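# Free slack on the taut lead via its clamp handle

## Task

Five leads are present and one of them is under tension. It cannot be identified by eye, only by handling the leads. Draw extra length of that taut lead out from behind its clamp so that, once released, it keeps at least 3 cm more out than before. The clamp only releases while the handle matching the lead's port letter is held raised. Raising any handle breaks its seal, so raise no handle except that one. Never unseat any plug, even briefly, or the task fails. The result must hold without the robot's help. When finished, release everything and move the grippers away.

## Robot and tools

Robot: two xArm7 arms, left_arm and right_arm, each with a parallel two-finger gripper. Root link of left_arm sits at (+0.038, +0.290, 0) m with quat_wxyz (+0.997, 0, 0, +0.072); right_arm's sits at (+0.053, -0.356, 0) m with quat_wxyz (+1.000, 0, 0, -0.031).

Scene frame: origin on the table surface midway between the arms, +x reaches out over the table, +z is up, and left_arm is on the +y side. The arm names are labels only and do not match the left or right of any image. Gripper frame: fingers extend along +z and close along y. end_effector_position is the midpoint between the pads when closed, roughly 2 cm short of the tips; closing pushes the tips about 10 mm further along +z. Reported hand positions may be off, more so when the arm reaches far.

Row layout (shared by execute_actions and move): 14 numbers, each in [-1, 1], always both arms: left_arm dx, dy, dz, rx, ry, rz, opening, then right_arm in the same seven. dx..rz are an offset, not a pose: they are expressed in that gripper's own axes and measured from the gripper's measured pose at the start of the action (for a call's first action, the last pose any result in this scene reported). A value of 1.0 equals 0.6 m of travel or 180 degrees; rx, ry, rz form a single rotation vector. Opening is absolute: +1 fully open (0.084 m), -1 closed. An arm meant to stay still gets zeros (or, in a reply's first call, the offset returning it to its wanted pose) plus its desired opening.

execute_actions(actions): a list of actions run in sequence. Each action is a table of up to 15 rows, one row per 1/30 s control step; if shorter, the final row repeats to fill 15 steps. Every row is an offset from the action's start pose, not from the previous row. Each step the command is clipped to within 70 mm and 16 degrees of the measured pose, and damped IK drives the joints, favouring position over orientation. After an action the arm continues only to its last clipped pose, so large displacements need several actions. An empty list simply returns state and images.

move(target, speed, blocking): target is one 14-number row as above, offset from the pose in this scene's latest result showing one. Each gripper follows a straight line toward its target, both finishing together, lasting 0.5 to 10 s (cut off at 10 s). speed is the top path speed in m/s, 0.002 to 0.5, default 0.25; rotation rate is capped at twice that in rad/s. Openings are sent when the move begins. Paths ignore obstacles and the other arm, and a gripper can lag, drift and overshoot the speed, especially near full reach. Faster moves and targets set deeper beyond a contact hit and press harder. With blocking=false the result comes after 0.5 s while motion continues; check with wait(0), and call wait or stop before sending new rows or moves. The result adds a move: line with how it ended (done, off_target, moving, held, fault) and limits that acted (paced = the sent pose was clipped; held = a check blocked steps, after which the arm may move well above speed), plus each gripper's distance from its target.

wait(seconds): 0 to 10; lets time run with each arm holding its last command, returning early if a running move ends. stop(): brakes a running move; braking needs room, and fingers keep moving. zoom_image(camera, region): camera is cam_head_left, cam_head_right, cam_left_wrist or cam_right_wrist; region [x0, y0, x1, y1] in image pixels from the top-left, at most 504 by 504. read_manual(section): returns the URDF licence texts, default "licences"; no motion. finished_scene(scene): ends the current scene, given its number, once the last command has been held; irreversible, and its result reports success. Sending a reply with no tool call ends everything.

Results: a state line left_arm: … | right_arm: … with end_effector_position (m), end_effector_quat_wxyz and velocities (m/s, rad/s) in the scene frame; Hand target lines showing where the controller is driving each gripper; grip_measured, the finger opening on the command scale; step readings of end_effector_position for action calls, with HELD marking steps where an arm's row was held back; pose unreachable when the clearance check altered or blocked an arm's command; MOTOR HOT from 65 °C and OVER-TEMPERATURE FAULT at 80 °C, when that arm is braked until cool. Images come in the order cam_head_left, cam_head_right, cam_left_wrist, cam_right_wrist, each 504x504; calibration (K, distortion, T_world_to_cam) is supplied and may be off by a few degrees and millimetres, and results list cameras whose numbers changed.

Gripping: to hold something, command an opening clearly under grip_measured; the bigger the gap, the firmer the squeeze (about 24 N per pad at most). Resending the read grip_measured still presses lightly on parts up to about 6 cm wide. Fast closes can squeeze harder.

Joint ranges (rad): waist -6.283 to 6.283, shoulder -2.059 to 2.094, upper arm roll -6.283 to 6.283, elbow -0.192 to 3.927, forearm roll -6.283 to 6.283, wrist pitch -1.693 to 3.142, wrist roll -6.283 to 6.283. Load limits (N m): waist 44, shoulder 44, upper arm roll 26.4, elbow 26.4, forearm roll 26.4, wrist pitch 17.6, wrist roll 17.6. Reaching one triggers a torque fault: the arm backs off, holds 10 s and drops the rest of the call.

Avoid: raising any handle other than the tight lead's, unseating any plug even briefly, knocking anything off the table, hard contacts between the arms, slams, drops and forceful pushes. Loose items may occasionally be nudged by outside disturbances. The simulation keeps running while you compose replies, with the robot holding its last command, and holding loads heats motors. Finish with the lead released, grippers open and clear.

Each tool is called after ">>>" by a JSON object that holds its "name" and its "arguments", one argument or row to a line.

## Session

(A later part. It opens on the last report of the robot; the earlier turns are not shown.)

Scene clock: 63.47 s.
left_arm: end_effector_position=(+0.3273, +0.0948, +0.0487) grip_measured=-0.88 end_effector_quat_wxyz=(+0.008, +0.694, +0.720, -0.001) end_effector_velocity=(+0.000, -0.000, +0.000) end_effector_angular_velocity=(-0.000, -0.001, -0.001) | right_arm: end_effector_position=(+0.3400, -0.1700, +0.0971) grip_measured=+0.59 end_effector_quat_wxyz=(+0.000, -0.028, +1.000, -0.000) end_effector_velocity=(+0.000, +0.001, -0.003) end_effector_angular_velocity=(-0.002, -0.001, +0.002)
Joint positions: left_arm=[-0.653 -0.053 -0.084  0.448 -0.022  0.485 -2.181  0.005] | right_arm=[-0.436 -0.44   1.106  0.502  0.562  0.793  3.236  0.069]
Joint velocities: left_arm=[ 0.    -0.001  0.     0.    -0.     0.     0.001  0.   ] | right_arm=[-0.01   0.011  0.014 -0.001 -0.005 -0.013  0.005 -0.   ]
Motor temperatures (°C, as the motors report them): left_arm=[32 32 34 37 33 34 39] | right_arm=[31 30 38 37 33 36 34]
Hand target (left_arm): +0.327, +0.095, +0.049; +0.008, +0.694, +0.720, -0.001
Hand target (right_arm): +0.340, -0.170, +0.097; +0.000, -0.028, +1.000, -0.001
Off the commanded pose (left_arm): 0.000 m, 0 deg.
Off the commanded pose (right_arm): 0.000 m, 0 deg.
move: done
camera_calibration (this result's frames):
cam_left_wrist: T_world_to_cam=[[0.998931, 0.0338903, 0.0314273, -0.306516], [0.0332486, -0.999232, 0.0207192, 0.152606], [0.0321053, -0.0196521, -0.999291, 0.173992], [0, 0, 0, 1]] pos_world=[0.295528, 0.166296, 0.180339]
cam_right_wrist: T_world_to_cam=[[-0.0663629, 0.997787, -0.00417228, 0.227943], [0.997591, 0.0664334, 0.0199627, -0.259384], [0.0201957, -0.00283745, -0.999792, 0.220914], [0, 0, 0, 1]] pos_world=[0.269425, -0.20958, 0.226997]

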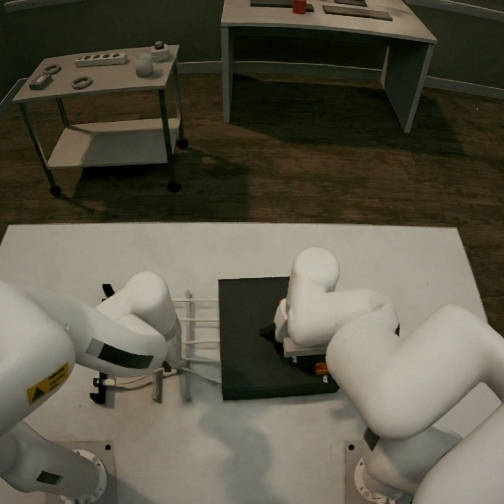

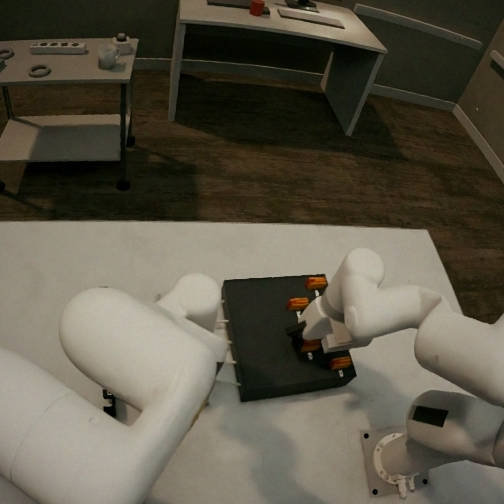

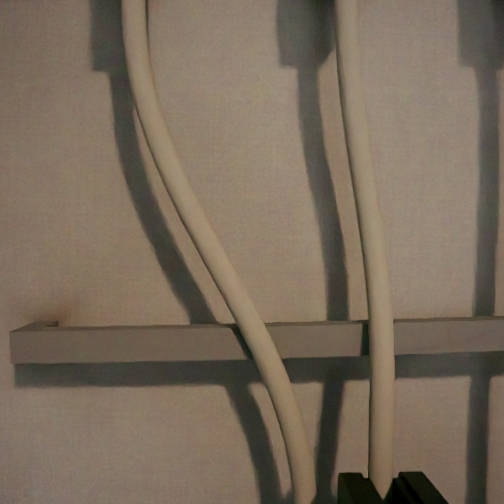

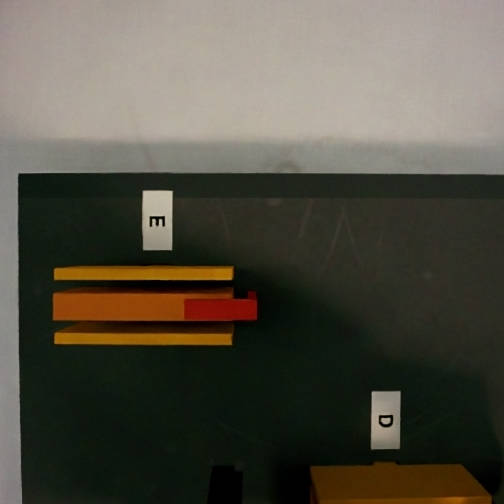

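>>> {"name": "move", "arguments": {
  "target": [0,0,0,0,0,0,-1,0,0.006,0.012,0,0,0,0.6],
  "speed": 0.05
}}

>>> {"name": "move", "arguments": {
  "target": [0,0,0,0,0,0,-1,0,0,0,0,0,0,-1]
}}

>>> {"name": "move", "arguments": {
  "target": [0,0,0,0,0,0,-1,0,0,-0.025,0,0,0,-1],
  "speed": 0.01
}}

Scene clock: 64.63 s.
left_arm: end_effector_position=(+0.3273, +0.0948, +0.0487) grip_measured=-0.88 end_effector_quat_wxyz=(+0.008, +0.694, +0.720, -0.001) end_effector_velocity=(-0.000, -0.000, +0.000) end_effector_angular_velocity=(-0.000, +0.000, -0.000) | right_arm: end_effector_position=(+0.3398, -0.1665, +0.0903) grip_measured=+0.59 end_effector_quat_wxyz=(+0.000, -0.028, +1.000, -0.000) end_effector_velocity=(+0.001, +0.001, -0.003) end_effector_angular_velocity=(+0.001, +0.000, -0.004)
Joint positions: left_arm=[-0.653 -0.053 -0.084  0.448 -0.022  0.485 -2.181  0.005] | right_arm=[-0.454 -0.413  1.141  0.5    0.556  0.762  3.252  0.069]
Joint velocities: left_arm=[ 0.    -0.    -0.001 -0.    -0.001  0.     0.001  0.   ] | right_arm=[-0.011  0.013  0.014  0.    -0.004 -0.013  0.008  0.   ]
Motor temperatures (°C, as the motors report them): left_arm=[32 32 34 37 33 34 39] | right_arm=[31 30 38 37 33 36 34]
Hand target (left_arm): +0.327, +0.095, +0.049; +0.008, +0.694, +0.720, -0.001
Hand target (right_arm): +0.340, -0.166, +0.090; +0.000, -0.028, +1.000, -0.000
Off the commanded pose (left_arm): 0.000 m, 0 deg.
Off the commanded pose (right_arm): 0.000 m, 0 deg.
move: done
camera_calibration (this result's frames):
cam_left_wrist: T_world_to_cam=[[0.998931, 0.0338904, 0.0314273, -0.306516], [0.0332487, -0.999232, 0.0207192, 0.152606], [0.0321053, -0.0196521, -0.999291, 0.173992], [0, 0, 0, 1]] pos_world=[0.295528, 0.166296, 0.180339]
cam_right_wrist: T_world_to_cam=[[-0.0664832, 0.99778, -0.00387481, 0.224415], [0.997582, 0.0665478, 0.0200222, -0.259209], [0.0202357, -0.0025343, -0.999792, 0.214122], [0, 0, 0, 1]] pos_world=[0.269169, -0.206124, 0.220137]

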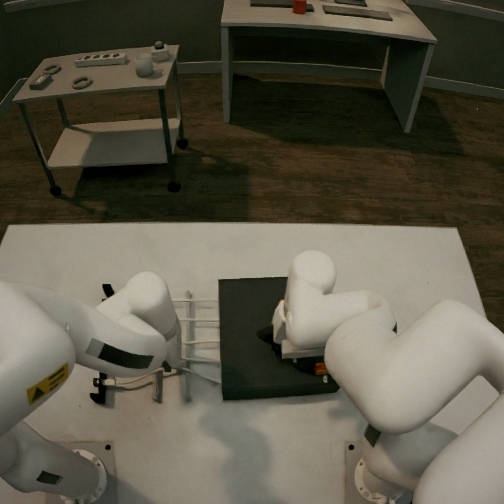

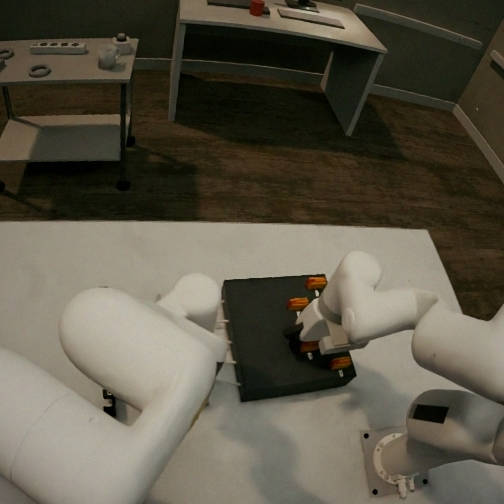

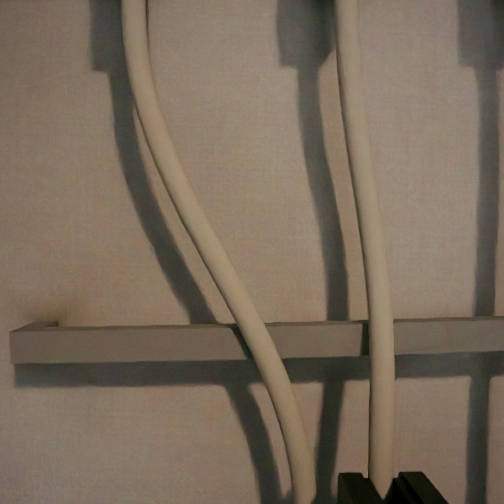

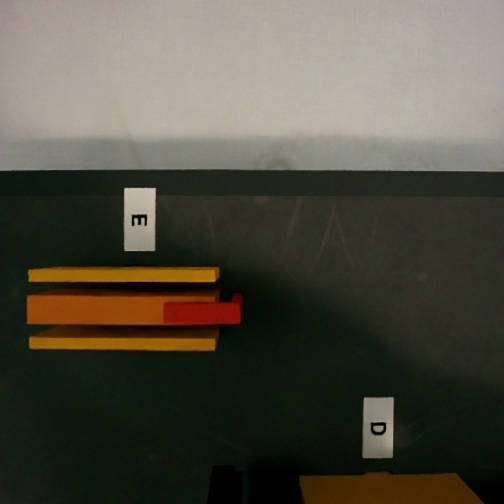

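Scene clock: 65.13 s.
left_arm: end_effector_position=(+0.3273, +0.0948, +0.0487) grip_measured=-0.88 end_effector_quat_wxyz=(+0.008, +0.694, +0.720, -0.001) end_effector_velocity=(-0.000, +0.000, -0.000) end_effector_angular_velocity=(+0.000, +0.000, -0.001) | right_arm: end_effector_position=(+0.3398, -0.1648, +0.0907) grip_measured=+0.02 end_effector_quat_wxyz=(+0.001, -0.030, +1.000, +0.000) end_effector_velocity=(+0.001, -0.002, -0.000) end_effector_angular_velocity=(-0.001, -0.000, -0.005)
Joint positions: left_arm=[-0.653 -0.053 -0.084  0.448 -0.022  0.485 -2.181  0.005] | right_arm=[-0.454 -0.413  1.143  0.502  0.557  0.762  3.252  0.045]
Joint velocities: left_arm=[ 0.     0.    -0.     0.     0.     0.     0.001 -0.   ] | right_arm=[-0.004 -0.001 -0.    -0.002  0.001 -0.    -0.001  0.   ]
Motor temperatures (°C, as the motors report them): left_arm=[32 32 34 37 33 34 39] | right_arm=[31 30 38 37 33 36 34]
Hand target (left_arm): +0.327, +0.095, +0.049; +0.008, +0.694, +0.720, -0.001
Hand target (right_arm): +0.340, -0.166, +0.090; +0.000, -0.028, +1.000, -0.000
Off the commanded pose (left_arm): 0.000 m, 0 deg.
Off the commanded pose (right_arm): 0.002 m, 0 deg.
move: done
camera_calibration (this result's frames):
cam_left_wrist: T_world_to_cam=[[0.998931, 0.0338927, 0.0314252, -0.306516], [0.0332512, -0.999232, 0.0207176, 0.152607], [0.0321032, -0.0196505, -0.999291, 0.173992], [0, 0, 0, 1]] pos_world=[0.295528, 0.166297, 0.180339]
cam_right_wrist: T_world_to_cam=[[-0.0695344, 0.997576, -0.00256303, 0.223646], [0.997355, 0.069573, 0.0210214, -0.258837], [0.0211487, -0.00109455, -0.999776, 0.214444], [0, 0, 0, 1]] pos_world=[0.269168, -0.204861, 0.22041]

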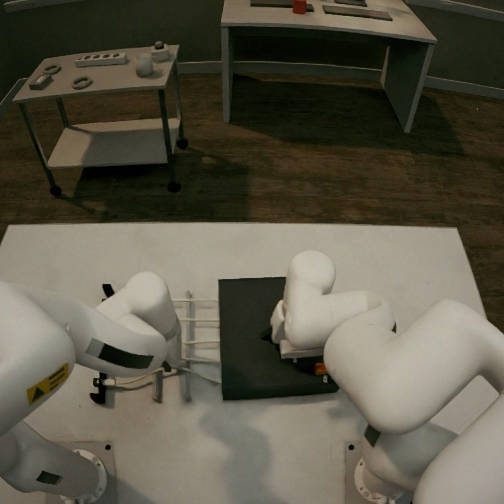

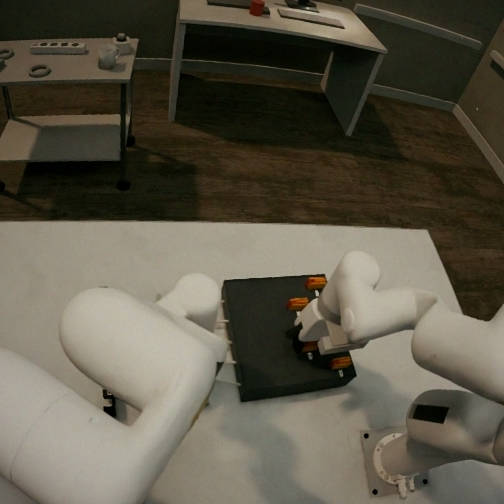

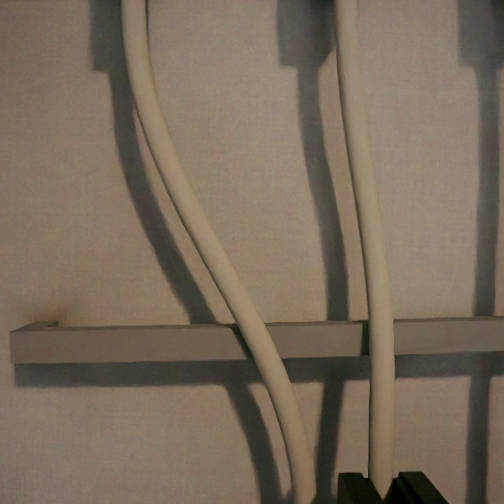

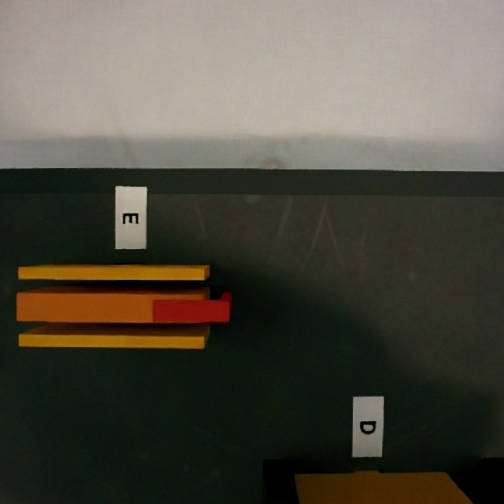

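Scene clock: 66.90 s.
left_arm: end_effector_position=(+0.3273, +0.0948, +0.0487) grip_measured=-0.88 end_effector_quat_wxyz=(+0.008, +0.694, +0.720, -0.001) end_effector_velocity=(-0.000, -0.000, +0.000) end_effector_angular_velocity=(-0.000, -0.000, +0.000) | right_arm: end_effector_position=(+0.3396, -0.1650, +0.1051) grip_measured=+0.01 end_effector_quat_wxyz=(+0.000, -0.030, +1.000, +0.000) end_effector_velocity=(+0.002, +0.000, +0.004) end_effector_angular_velocity=(+0.001, -0.004, -0.002)
Joint positions: left_arm=[-0.653 -0.053 -0.084  0.448 -0.022  0.485 -2.181  0.005] | right_arm=[-0.421 -0.461  1.092  0.518  0.566  0.827  3.239  0.045]
Joint velocities: left_arm=[-0.    -0.001 -0.     0.    -0.001  0.    -0.    -0.   ] | right_arm=[ 0.003 -0.009 -0.009  0.006  0.001  0.01  -0.002  0.   ]
Motor temperatures (°C, as the motors report them): left_arm=[32 32 34 37 33 34 39] | right_arm=[31 30 38 37 33 36 34]
Hand target (left_arm): +0.327, +0.095, +0.049; +0.008, +0.694, +0.720, -0.001
Hand target (right_arm): +0.340, -0.165, +0.106; +0.001, -0.030, +1.000, +0.000
Off the commanded pose (left_arm): 0.000 m, 0 deg.
Off the commanded pose (right_arm): 0.001 m, 0 deg.
move: done
camera_calibration (this result's frames):
cam_left_wrist: T_world_to_cam=[[0.998931, 0.0338927, 0.0314251, -0.306516], [0.0332511, -0.999232, 0.0207175, 0.152607], [0.0321032, -0.0196505, -0.999291, 0.173992], [0, 0, 0, 1]] pos_world=[0.295528, 0.166297, 0.180339]
cam_right_wrist: T_world_to_cam=[[-0.069503, 0.997577, -0.003031, 0.223858], [0.997375, 0.0695501, 0.0201361, -0.258815], [0.0202981, -0.00162353, -0.999793, 0.229113], [0, 0, 0, 1]] pos_world=[0.269044, -0.204943, 0.234956]

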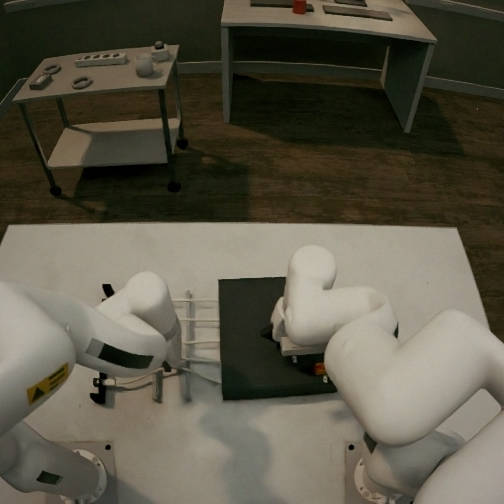

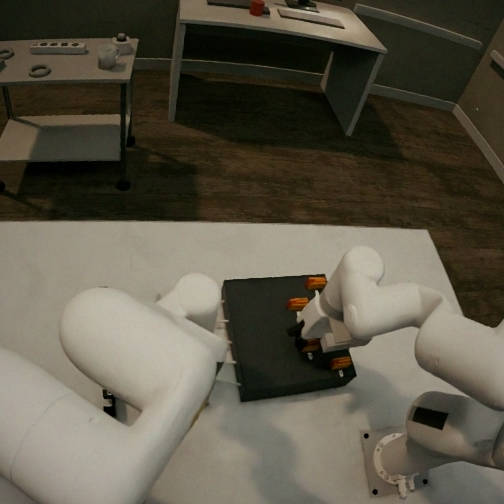

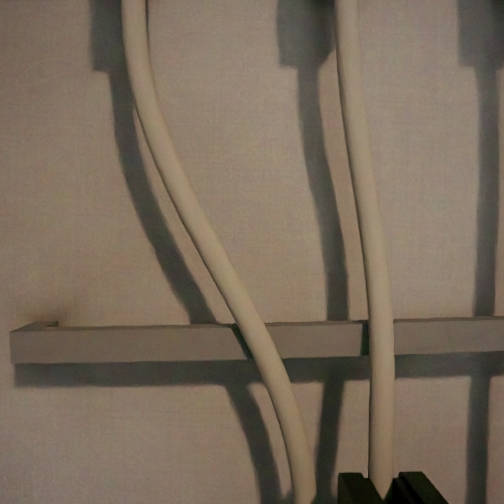

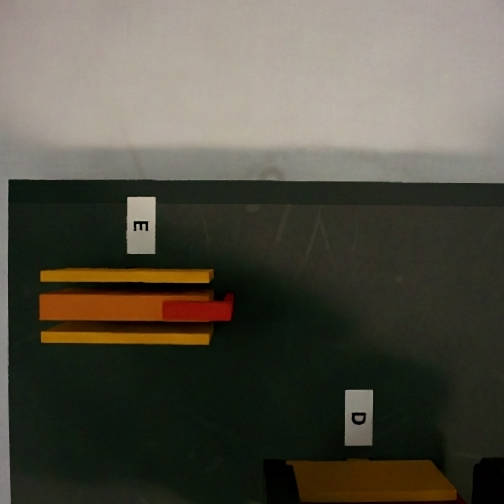

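>>> {"name": "move", "arguments": {
  "target": [0,0,0,0,0,0,-1,0,0,-0.02,0,0,0,0]
}}

>>> {"name": "move", "arguments": {
  "target": [0,0,0,0,0,0,-1,0,0,0,0,0,-0.5,0],
  "speed": 0.5
}}

>>> {"name": "move", "arguments": {
  "target": [0,0,0,0,0,0,-1,0,0,0.047,0,0,0,-0.2],
  "speed": 0.05
}}

>>> {"name": "move", "arguments": {
  "target": [0,0,0,0,0,0,-1,0,0,0,0,0,0,-0.67]
}}

>>> {"name": "move", "arguments": {
  "target": [0,0,0,0,0,0,-1,0,0,-0.017,0,0,0,-0.67],
  "speed": 0.01
}}

Scene clock: 68.47 s.
left_arm: end_effector_position=(+0.3273, +0.0948, +0.0487) grip_measured=-0.88 end_effector_quat_wxyz=(+0.008, +0.694, +0.720, -0.001) end_effector_velocity=(+0.000, +0.000, +0.000) end_effector_angular_velocity=(-0.000, -0.000, +0.000) | right_arm: end_effector_position=(+0.3398, -0.1653, +0.1171) grip_measured=-0.01 end_effector_quat_wxyz=(+0.000, -0.029, +1.000, -0.000) end_effector_velocity=(-0.002, +0.002, +0.001) end_effector_angular_velocity=(+0.001, +0.003, +0.005)
Joint positions: left_arm=[-0.653 -0.053 -0.084  0.448 -0.022  0.485 -2.181  0.005] | right_arm=[-0.398 -0.494  1.054  0.532  0.565  0.876  3.234  0.044]
Joint velocities: left_arm=[ 0. -0.  0.  0. -0. -0.  0.  0.] | right_arm=[ 0.006 -0.002 -0.001  0.002  0.002  0.005 -0.     0.   ]
Motor temperatures (°C, as the motors report them): left_arm=[32 32 34 37 33 34 39] | right_arm=[31 30 38 36 33 36 34]
Hand target (left_arm): +0.327, +0.095, +0.049; +0.008, +0.694, +0.720, -0.001
Hand target (right_arm): +0.340, -0.165, +0.117; +0.000, -0.030, +1.000, +0.000
Off the commanded pose (left_arm): 0.000 m, 0 deg.
Off the commanded pose (right_arm): 0.000 m, 0 deg.
move: done
camera_calibration (this result's frames):
cam_left_wrist: T_world_to_cam=[[0.998931, 0.0338924, 0.0314256, -0.306516], [0.0332509, -0.999232, 0.0207178, 0.152606], [0.0321037, -0.0196508, -0.999291, 0.173992], [0, 0, 0, 1]] pos_world=[0.295528, 0.166297, 0.180339]
cam_right_wrist: T_world_to_cam=[[-0.068584, 0.99764, -0.00335334, 0.22402], [0.99743, 0.0686386, 0.0205242, -0.25953], [0.020706, -0.00193708, -0.999784, 0.240853], [0, 0, 0, 1]] pos_world=[0.26924, -0.20521, 0.246878]

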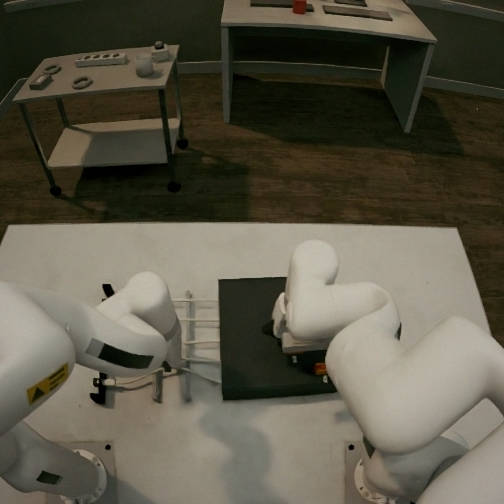

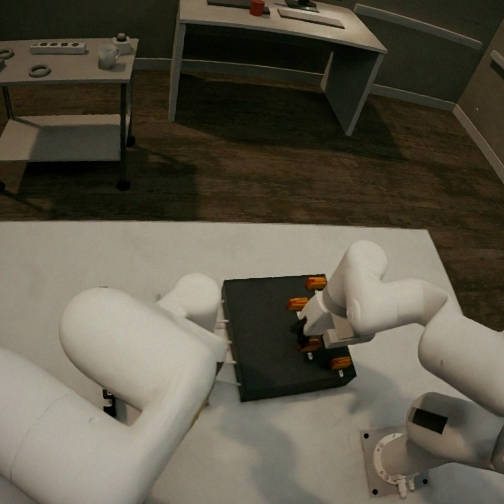

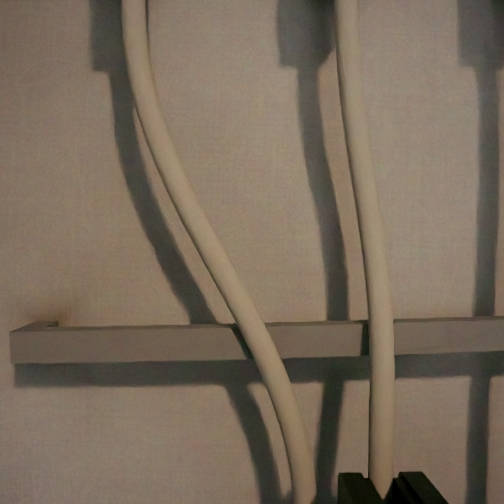

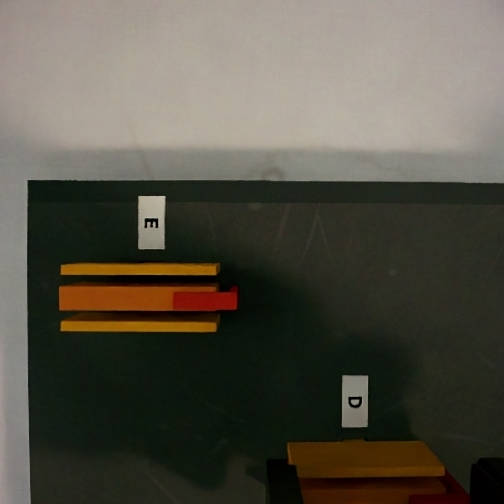

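Scene clock: 70.80 s.
left_arm: end_effector_position=(+0.3273, +0.0948, +0.0487) grip_measured=-0.88 end_effector_quat_wxyz=(+0.008, +0.694, +0.720, -0.001) end_effector_velocity=(+0.000, +0.000, +0.000) end_effector_angular_velocity=(+0.000, -0.000, +0.000) | right_arm: end_effector_position=(+0.3399, -0.1650, +0.1172) grip_measured=-0.01 end_effector_quat_wxyz=(-0.000, +0.727, -0.686, +0.001) end_effector_velocity=(+0.001, +0.000, +0.000) end_effector_angular_velocity=(+0.009, -0.002, +0.014)
Joint positions: left_arm=[-0.653 -0.053 -0.084  0.448 -0.022  0.485 -2.181  0.005] | right_arm=[-0.112 -0.35   0.773  0.514  0.339  0.797  1.84   0.044]
Joint velocities: left_arm=[ 0.    -0.     0.    -0.     0.001  0.    -0.    -0.   ] | right_arm=[ 0.006 -0.001 -0.01  -0.003  0.009 -0.005 -0.024  0.   ]
Motor temperatures (°C, as the motors report them): left_arm=[32 32 34 37 33 34 39] | right_arm=[31 30 38 36 33 36 34]
Hand target (left_arm): +0.327, +0.095, +0.049; +0.008, +0.694, +0.720, -0.001
Hand target (right_arm): +0.340, -0.165, +0.117; -0.001, +0.728, -0.686, +0.000
Off the commanded pose (left_arm): 0.000 m, 0 deg.
Off the commanded pose (right_arm): 0.000 m, 0 deg.
move: done
camera_calibration (this result's frames):
cam_left_wrist: T_world_to_cam=[[0.998931, 0.0338923, 0.0314258, -0.306516], [0.0332508, -0.999232, 0.0207179, 0.152606], [0.0321039, -0.0196509, -0.999291, 0.173992], [0, 0, 0, 1]] pos_world=[0.295528, 0.166297, 0.180339]
cam_right_wrist: T_world_to_cam=[[-0.997712, -0.0674469, -0.00461862, 0.363891], [-0.0675246, 0.997528, 0.0194655, 0.255775], [0.00329431, 0.0197328, -0.9998, 0.250485], [0, 0, 0, 1]] pos_world=[0.379505, -0.235543, 0.247137]

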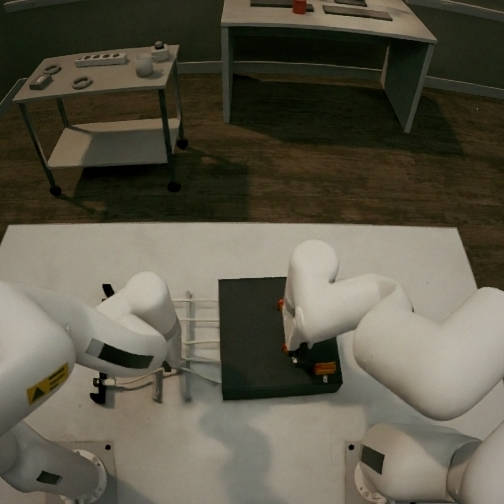

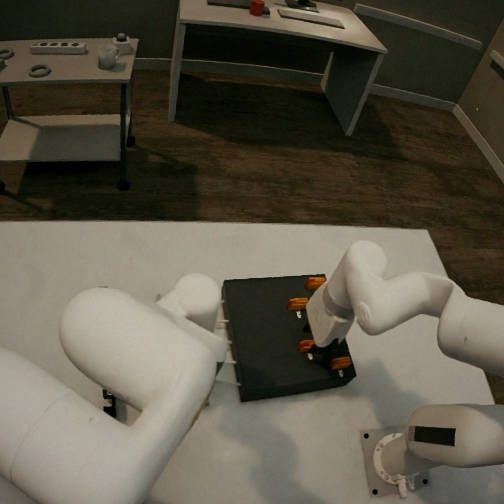

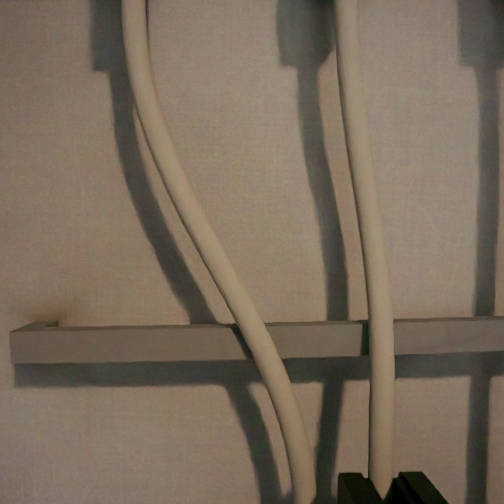

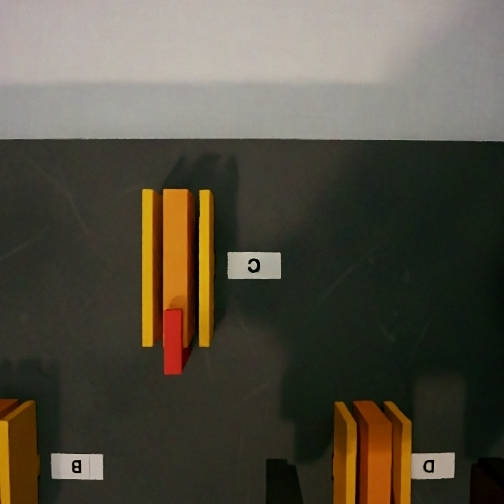

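Scene clock: 71.83 s.
left_arm: end_effector_position=(+0.3273, +0.0948, +0.0487) grip_measured=-0.88 end_effector_quat_wxyz=(+0.008, +0.694, +0.720, -0.001) end_effector_velocity=(+0.000, -0.000, +0.000) end_effector_angular_velocity=(-0.001, -0.001, +0.000) | right_arm: end_effector_position=(+0.3397, -0.1648, +0.0895) grip_measured=-0.22 end_effector_quat_wxyz=(-0.001, +0.727, -0.686, +0.000) end_effector_velocity=(+0.001, -0.000, -0.003) end_effector_angular_velocity=(-0.001, -0.000, -0.003)
Joint positions: left_arm=[-0.653 -0.053 -0.084  0.448 -0.022  0.485 -2.181  0.005] | right_arm=[-0.14  -0.261  0.818  0.481  0.303  0.683  1.874  0.035]
Joint velocities: left_arm=[-0.001 -0.001  0.    -0.    -0.001 -0.    -0.    -0.   ] | right_arm=[-0.007  0.013  0.007 -0.001 -0.01  -0.012  0.01  -0.   ]
Motor temperatures (°C, as the motors report them): left_arm=[32 32 34 37 33 34 39] | right_arm=[31 30 38 36 33 36 34]
Hand target (left_arm): +0.327, +0.095, +0.049; +0.008, +0.694, +0.720, -0.001
Hand target (right_arm): +0.340, -0.165, +0.089; -0.001, +0.727, -0.686, +0.000
Off the commanded pose (left_arm): 0.000 m, 0 deg.
Off the commanded pose (right_arm): 0.001 m, 0 deg.
move: done
camera_calibration (this result's frames):
cam_left_wrist: T_world_to_cam=[[0.998931, 0.0338926, 0.0314259, -0.306516], [0.033251, -0.999232, 0.020718, 0.152606], [0.0321039, -0.0196509, -0.999291, 0.173992], [0, 0, 0, 1]] pos_world=[0.295528, 0.166297, 0.180339]
cam_right_wrist: T_world_to_cam=[[-0.997684, -0.0678439, -0.00479503, 0.363576], [-0.0679278, 0.997484, 0.0202967, 0.256155], [0.00340596, 0.0205754, -0.999783, 0.222846], [0, 0, 0, 1]] pos_world=[0.379375, -0.23543, 0.219342]

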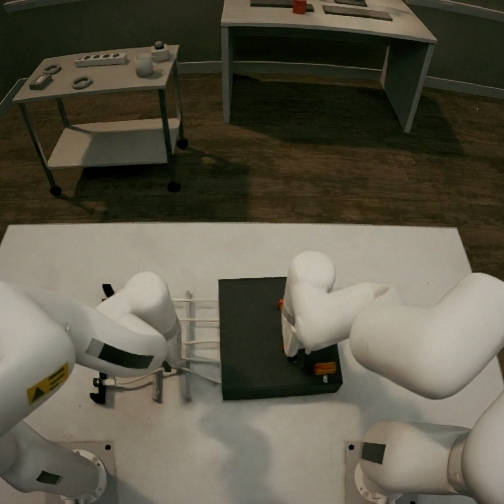

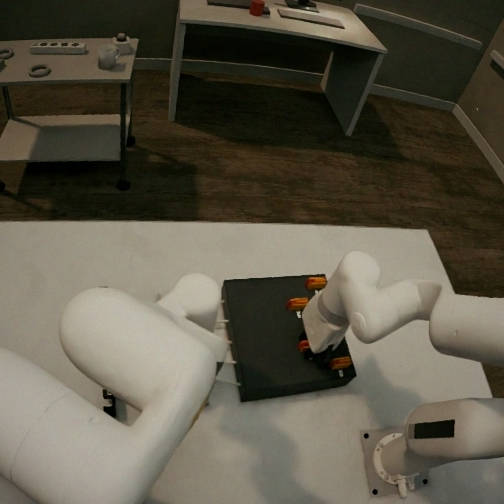

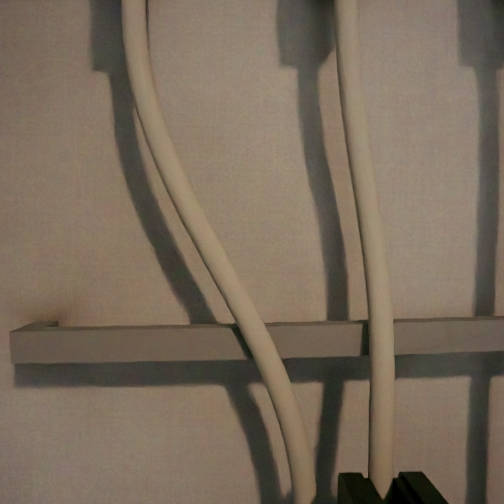

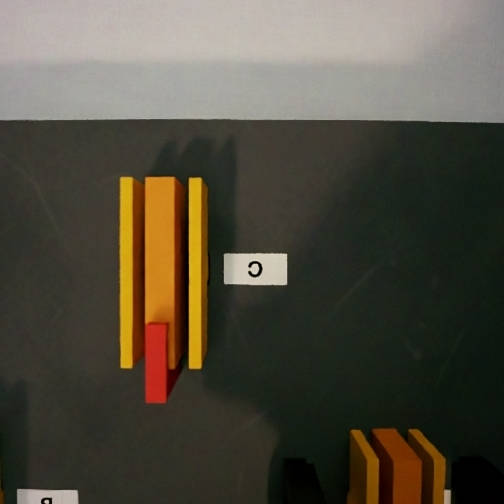

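Scene clock: 72.37 s.
left_arm: end_effector_position=(+0.3273, +0.0948, +0.0487) grip_measured=-0.88 end_effector_quat_wxyz=(+0.008, +0.694, +0.720, -0.001) end_effector_velocity=(+0.000, +0.000, +0.000) end_effector_angular_velocity=(-0.000, +0.000, +0.001) | right_arm: end_effector_position=(+0.3395, -0.1648, +0.0893) grip_measured=-0.69 end_effector_quat_wxyz=(-0.001, +0.727, -0.686, +0.000) end_effector_velocity=(+0.000, -0.000, +0.000) end_effector_angular_velocity=(+0.000, +0.000, -0.002)
Joint positions: left_arm=[-0.653 -0.053 -0.084  0.448 -0.022  0.485 -2.181  0.005] | right_arm=[-0.14  -0.261  0.818  0.481  0.303  0.683  1.874  0.014]
Joint velocities: left_arm=[ 0.    -0.001  0.    -0.    -0.     0.001  0.    -0.   ] | right_arm=[ 0.001 -0.001 -0.002  0.    -0.     0.001  0.001 -0.   ]
Motor temperatures (°C, as the motors report them): left_arm=[32 32 34 36 33 34 39] | right_arm=[31 30 38 36 33 36 34]
Hand target (left_arm): +0.327, +0.095, +0.049; +0.008, +0.694, +0.720, -0.001
Hand target (right_arm): +0.340, -0.165, +0.089; -0.001, +0.727, -0.686, +0.000
Off the commanded pose (left_arm): 0.000 m, 0 deg.
Off the commanded pose (right_arm): 0.000 m, 0 deg.
move: done
camera_calibration (this result's frames):
cam_left_wrist: T_world_to_cam=[[0.998931, 0.0338926, 0.031426, -0.306516], [0.033251, -0.999232, 0.020718, 0.152606], [0.032104, -0.0196509, -0.999291, 0.173992], [0, 0, 0, 1]] pos_world=[0.295528, 0.166297, 0.180339]
cam_right_wrist: T_world_to_cam=[[-0.997672, -0.0680572, -0.00429338, 0.36329], [-0.0681303, 0.997473, 0.0201574, 0.256241], [0.00291067, 0.020403, -0.999788, 0.222822], [0, 0, 0, 1]] pos_world=[0.379253, -0.235416, 0.219169]

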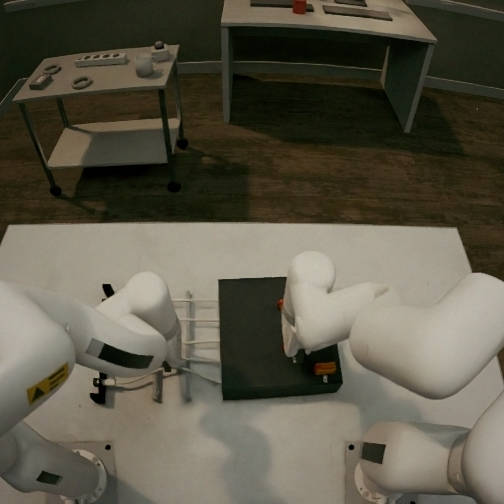

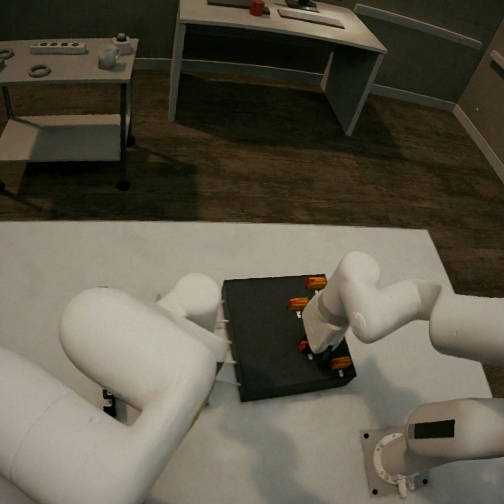

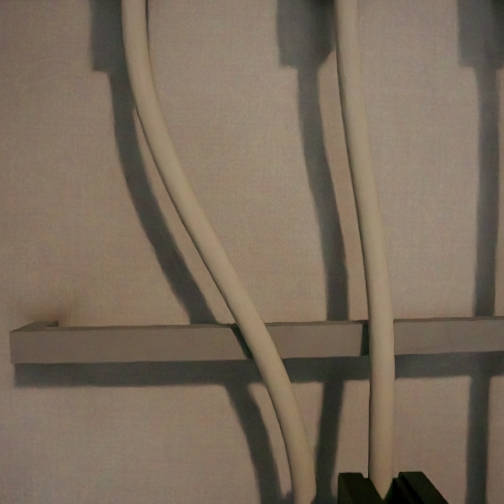

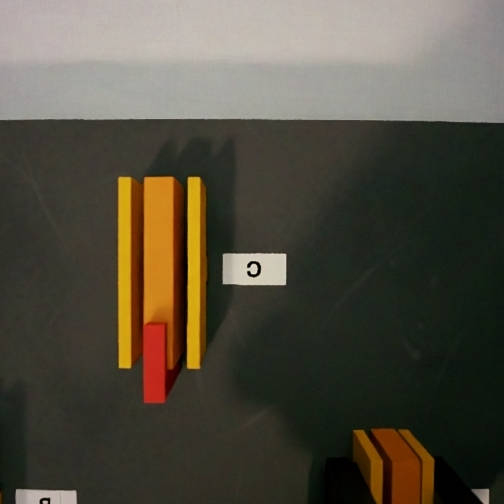

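Scene clock: 73.60 s.
left_arm: end_effector_position=(+0.3273, +0.0948, +0.0487) grip_measured=-0.88 end_effector_quat_wxyz=(+0.008, +0.694, +0.720, -0.001) end_effector_velocity=(-0.000, -0.000, -0.000) end_effector_angular_velocity=(+0.000, +0.000, -0.000) | right_arm: end_effector_position=(+0.3396, -0.1649, +0.0991) grip_measured=-0.69 end_effector_quat_wxyz=(-0.000, +0.727, -0.686, +0.000) end_effector_velocity=(-0.000, -0.000, +0.003) end_effector_angular_velocity=(+0.000, +0.001, +0.001)
Joint positions: left_arm=[-0.653 -0.053 -0.084  0.448 -0.022  0.485 -2.181  0.005] | right_arm=[-0.128 -0.295  0.802  0.492  0.32   0.724  1.86   0.014]
Joint velocities: left_arm=[-0.001  0.    -0.    -0.    -0.     0.    -0.001 -0.   ] | right_arm=[ 0.005 -0.011 -0.007  0.003  0.005  0.014 -0.005  0.   ]
Motor temperatures (°C, as the motors report them): left_arm=[32 32 34 36 33 34 39] | right_arm=[31 30 38 36 33 36 34]
Hand target (left_arm): +0.327, +0.095, +0.049; +0.008, +0.694, +0.720, -0.001
Hand target (right_arm): +0.340, -0.165, +0.099; -0.000, +0.727, -0.686, +0.000
Off the commanded pose (left_arm): 0.000 m, 0 deg.
Off the commanded pose (right_arm): 0.000 m, 0 deg.
move: done
camera_calibration (this result's frames):
cam_left_wrist: T_world_to_cam=[[0.998931, 0.0338926, 0.0314261, -0.306516], [0.033251, -0.999232, 0.0207181, 0.152606], [0.0321042, -0.019651, -0.999291, 0.173992], [0, 0, 0, 1]] pos_world=[0.295528, 0.166297, 0.180339]
cam_right_wrist: T_world_to_cam=[[-0.997677, -0.0679748, -0.00438078, 0.36342], [-0.068049, 0.997483, 0.0199406, 0.256083], [0.0030143, 0.0201924, -0.999792, 0.232541], [0, 0, 0, 1]] pos_world=[0.379301, -0.23543, 0.228978]

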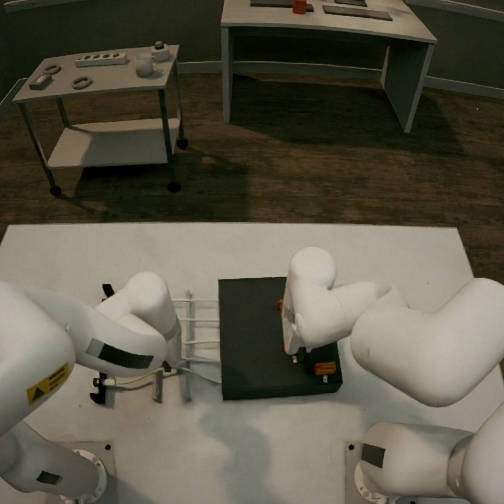

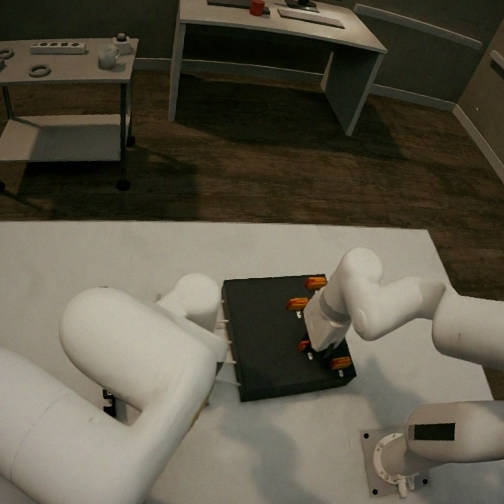

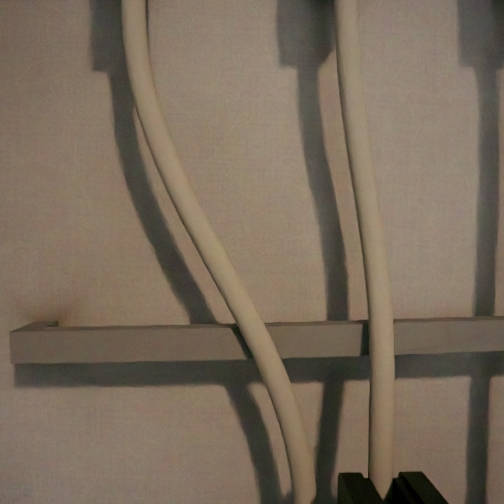

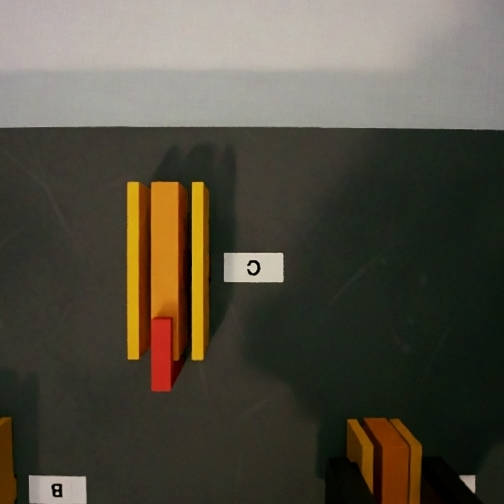

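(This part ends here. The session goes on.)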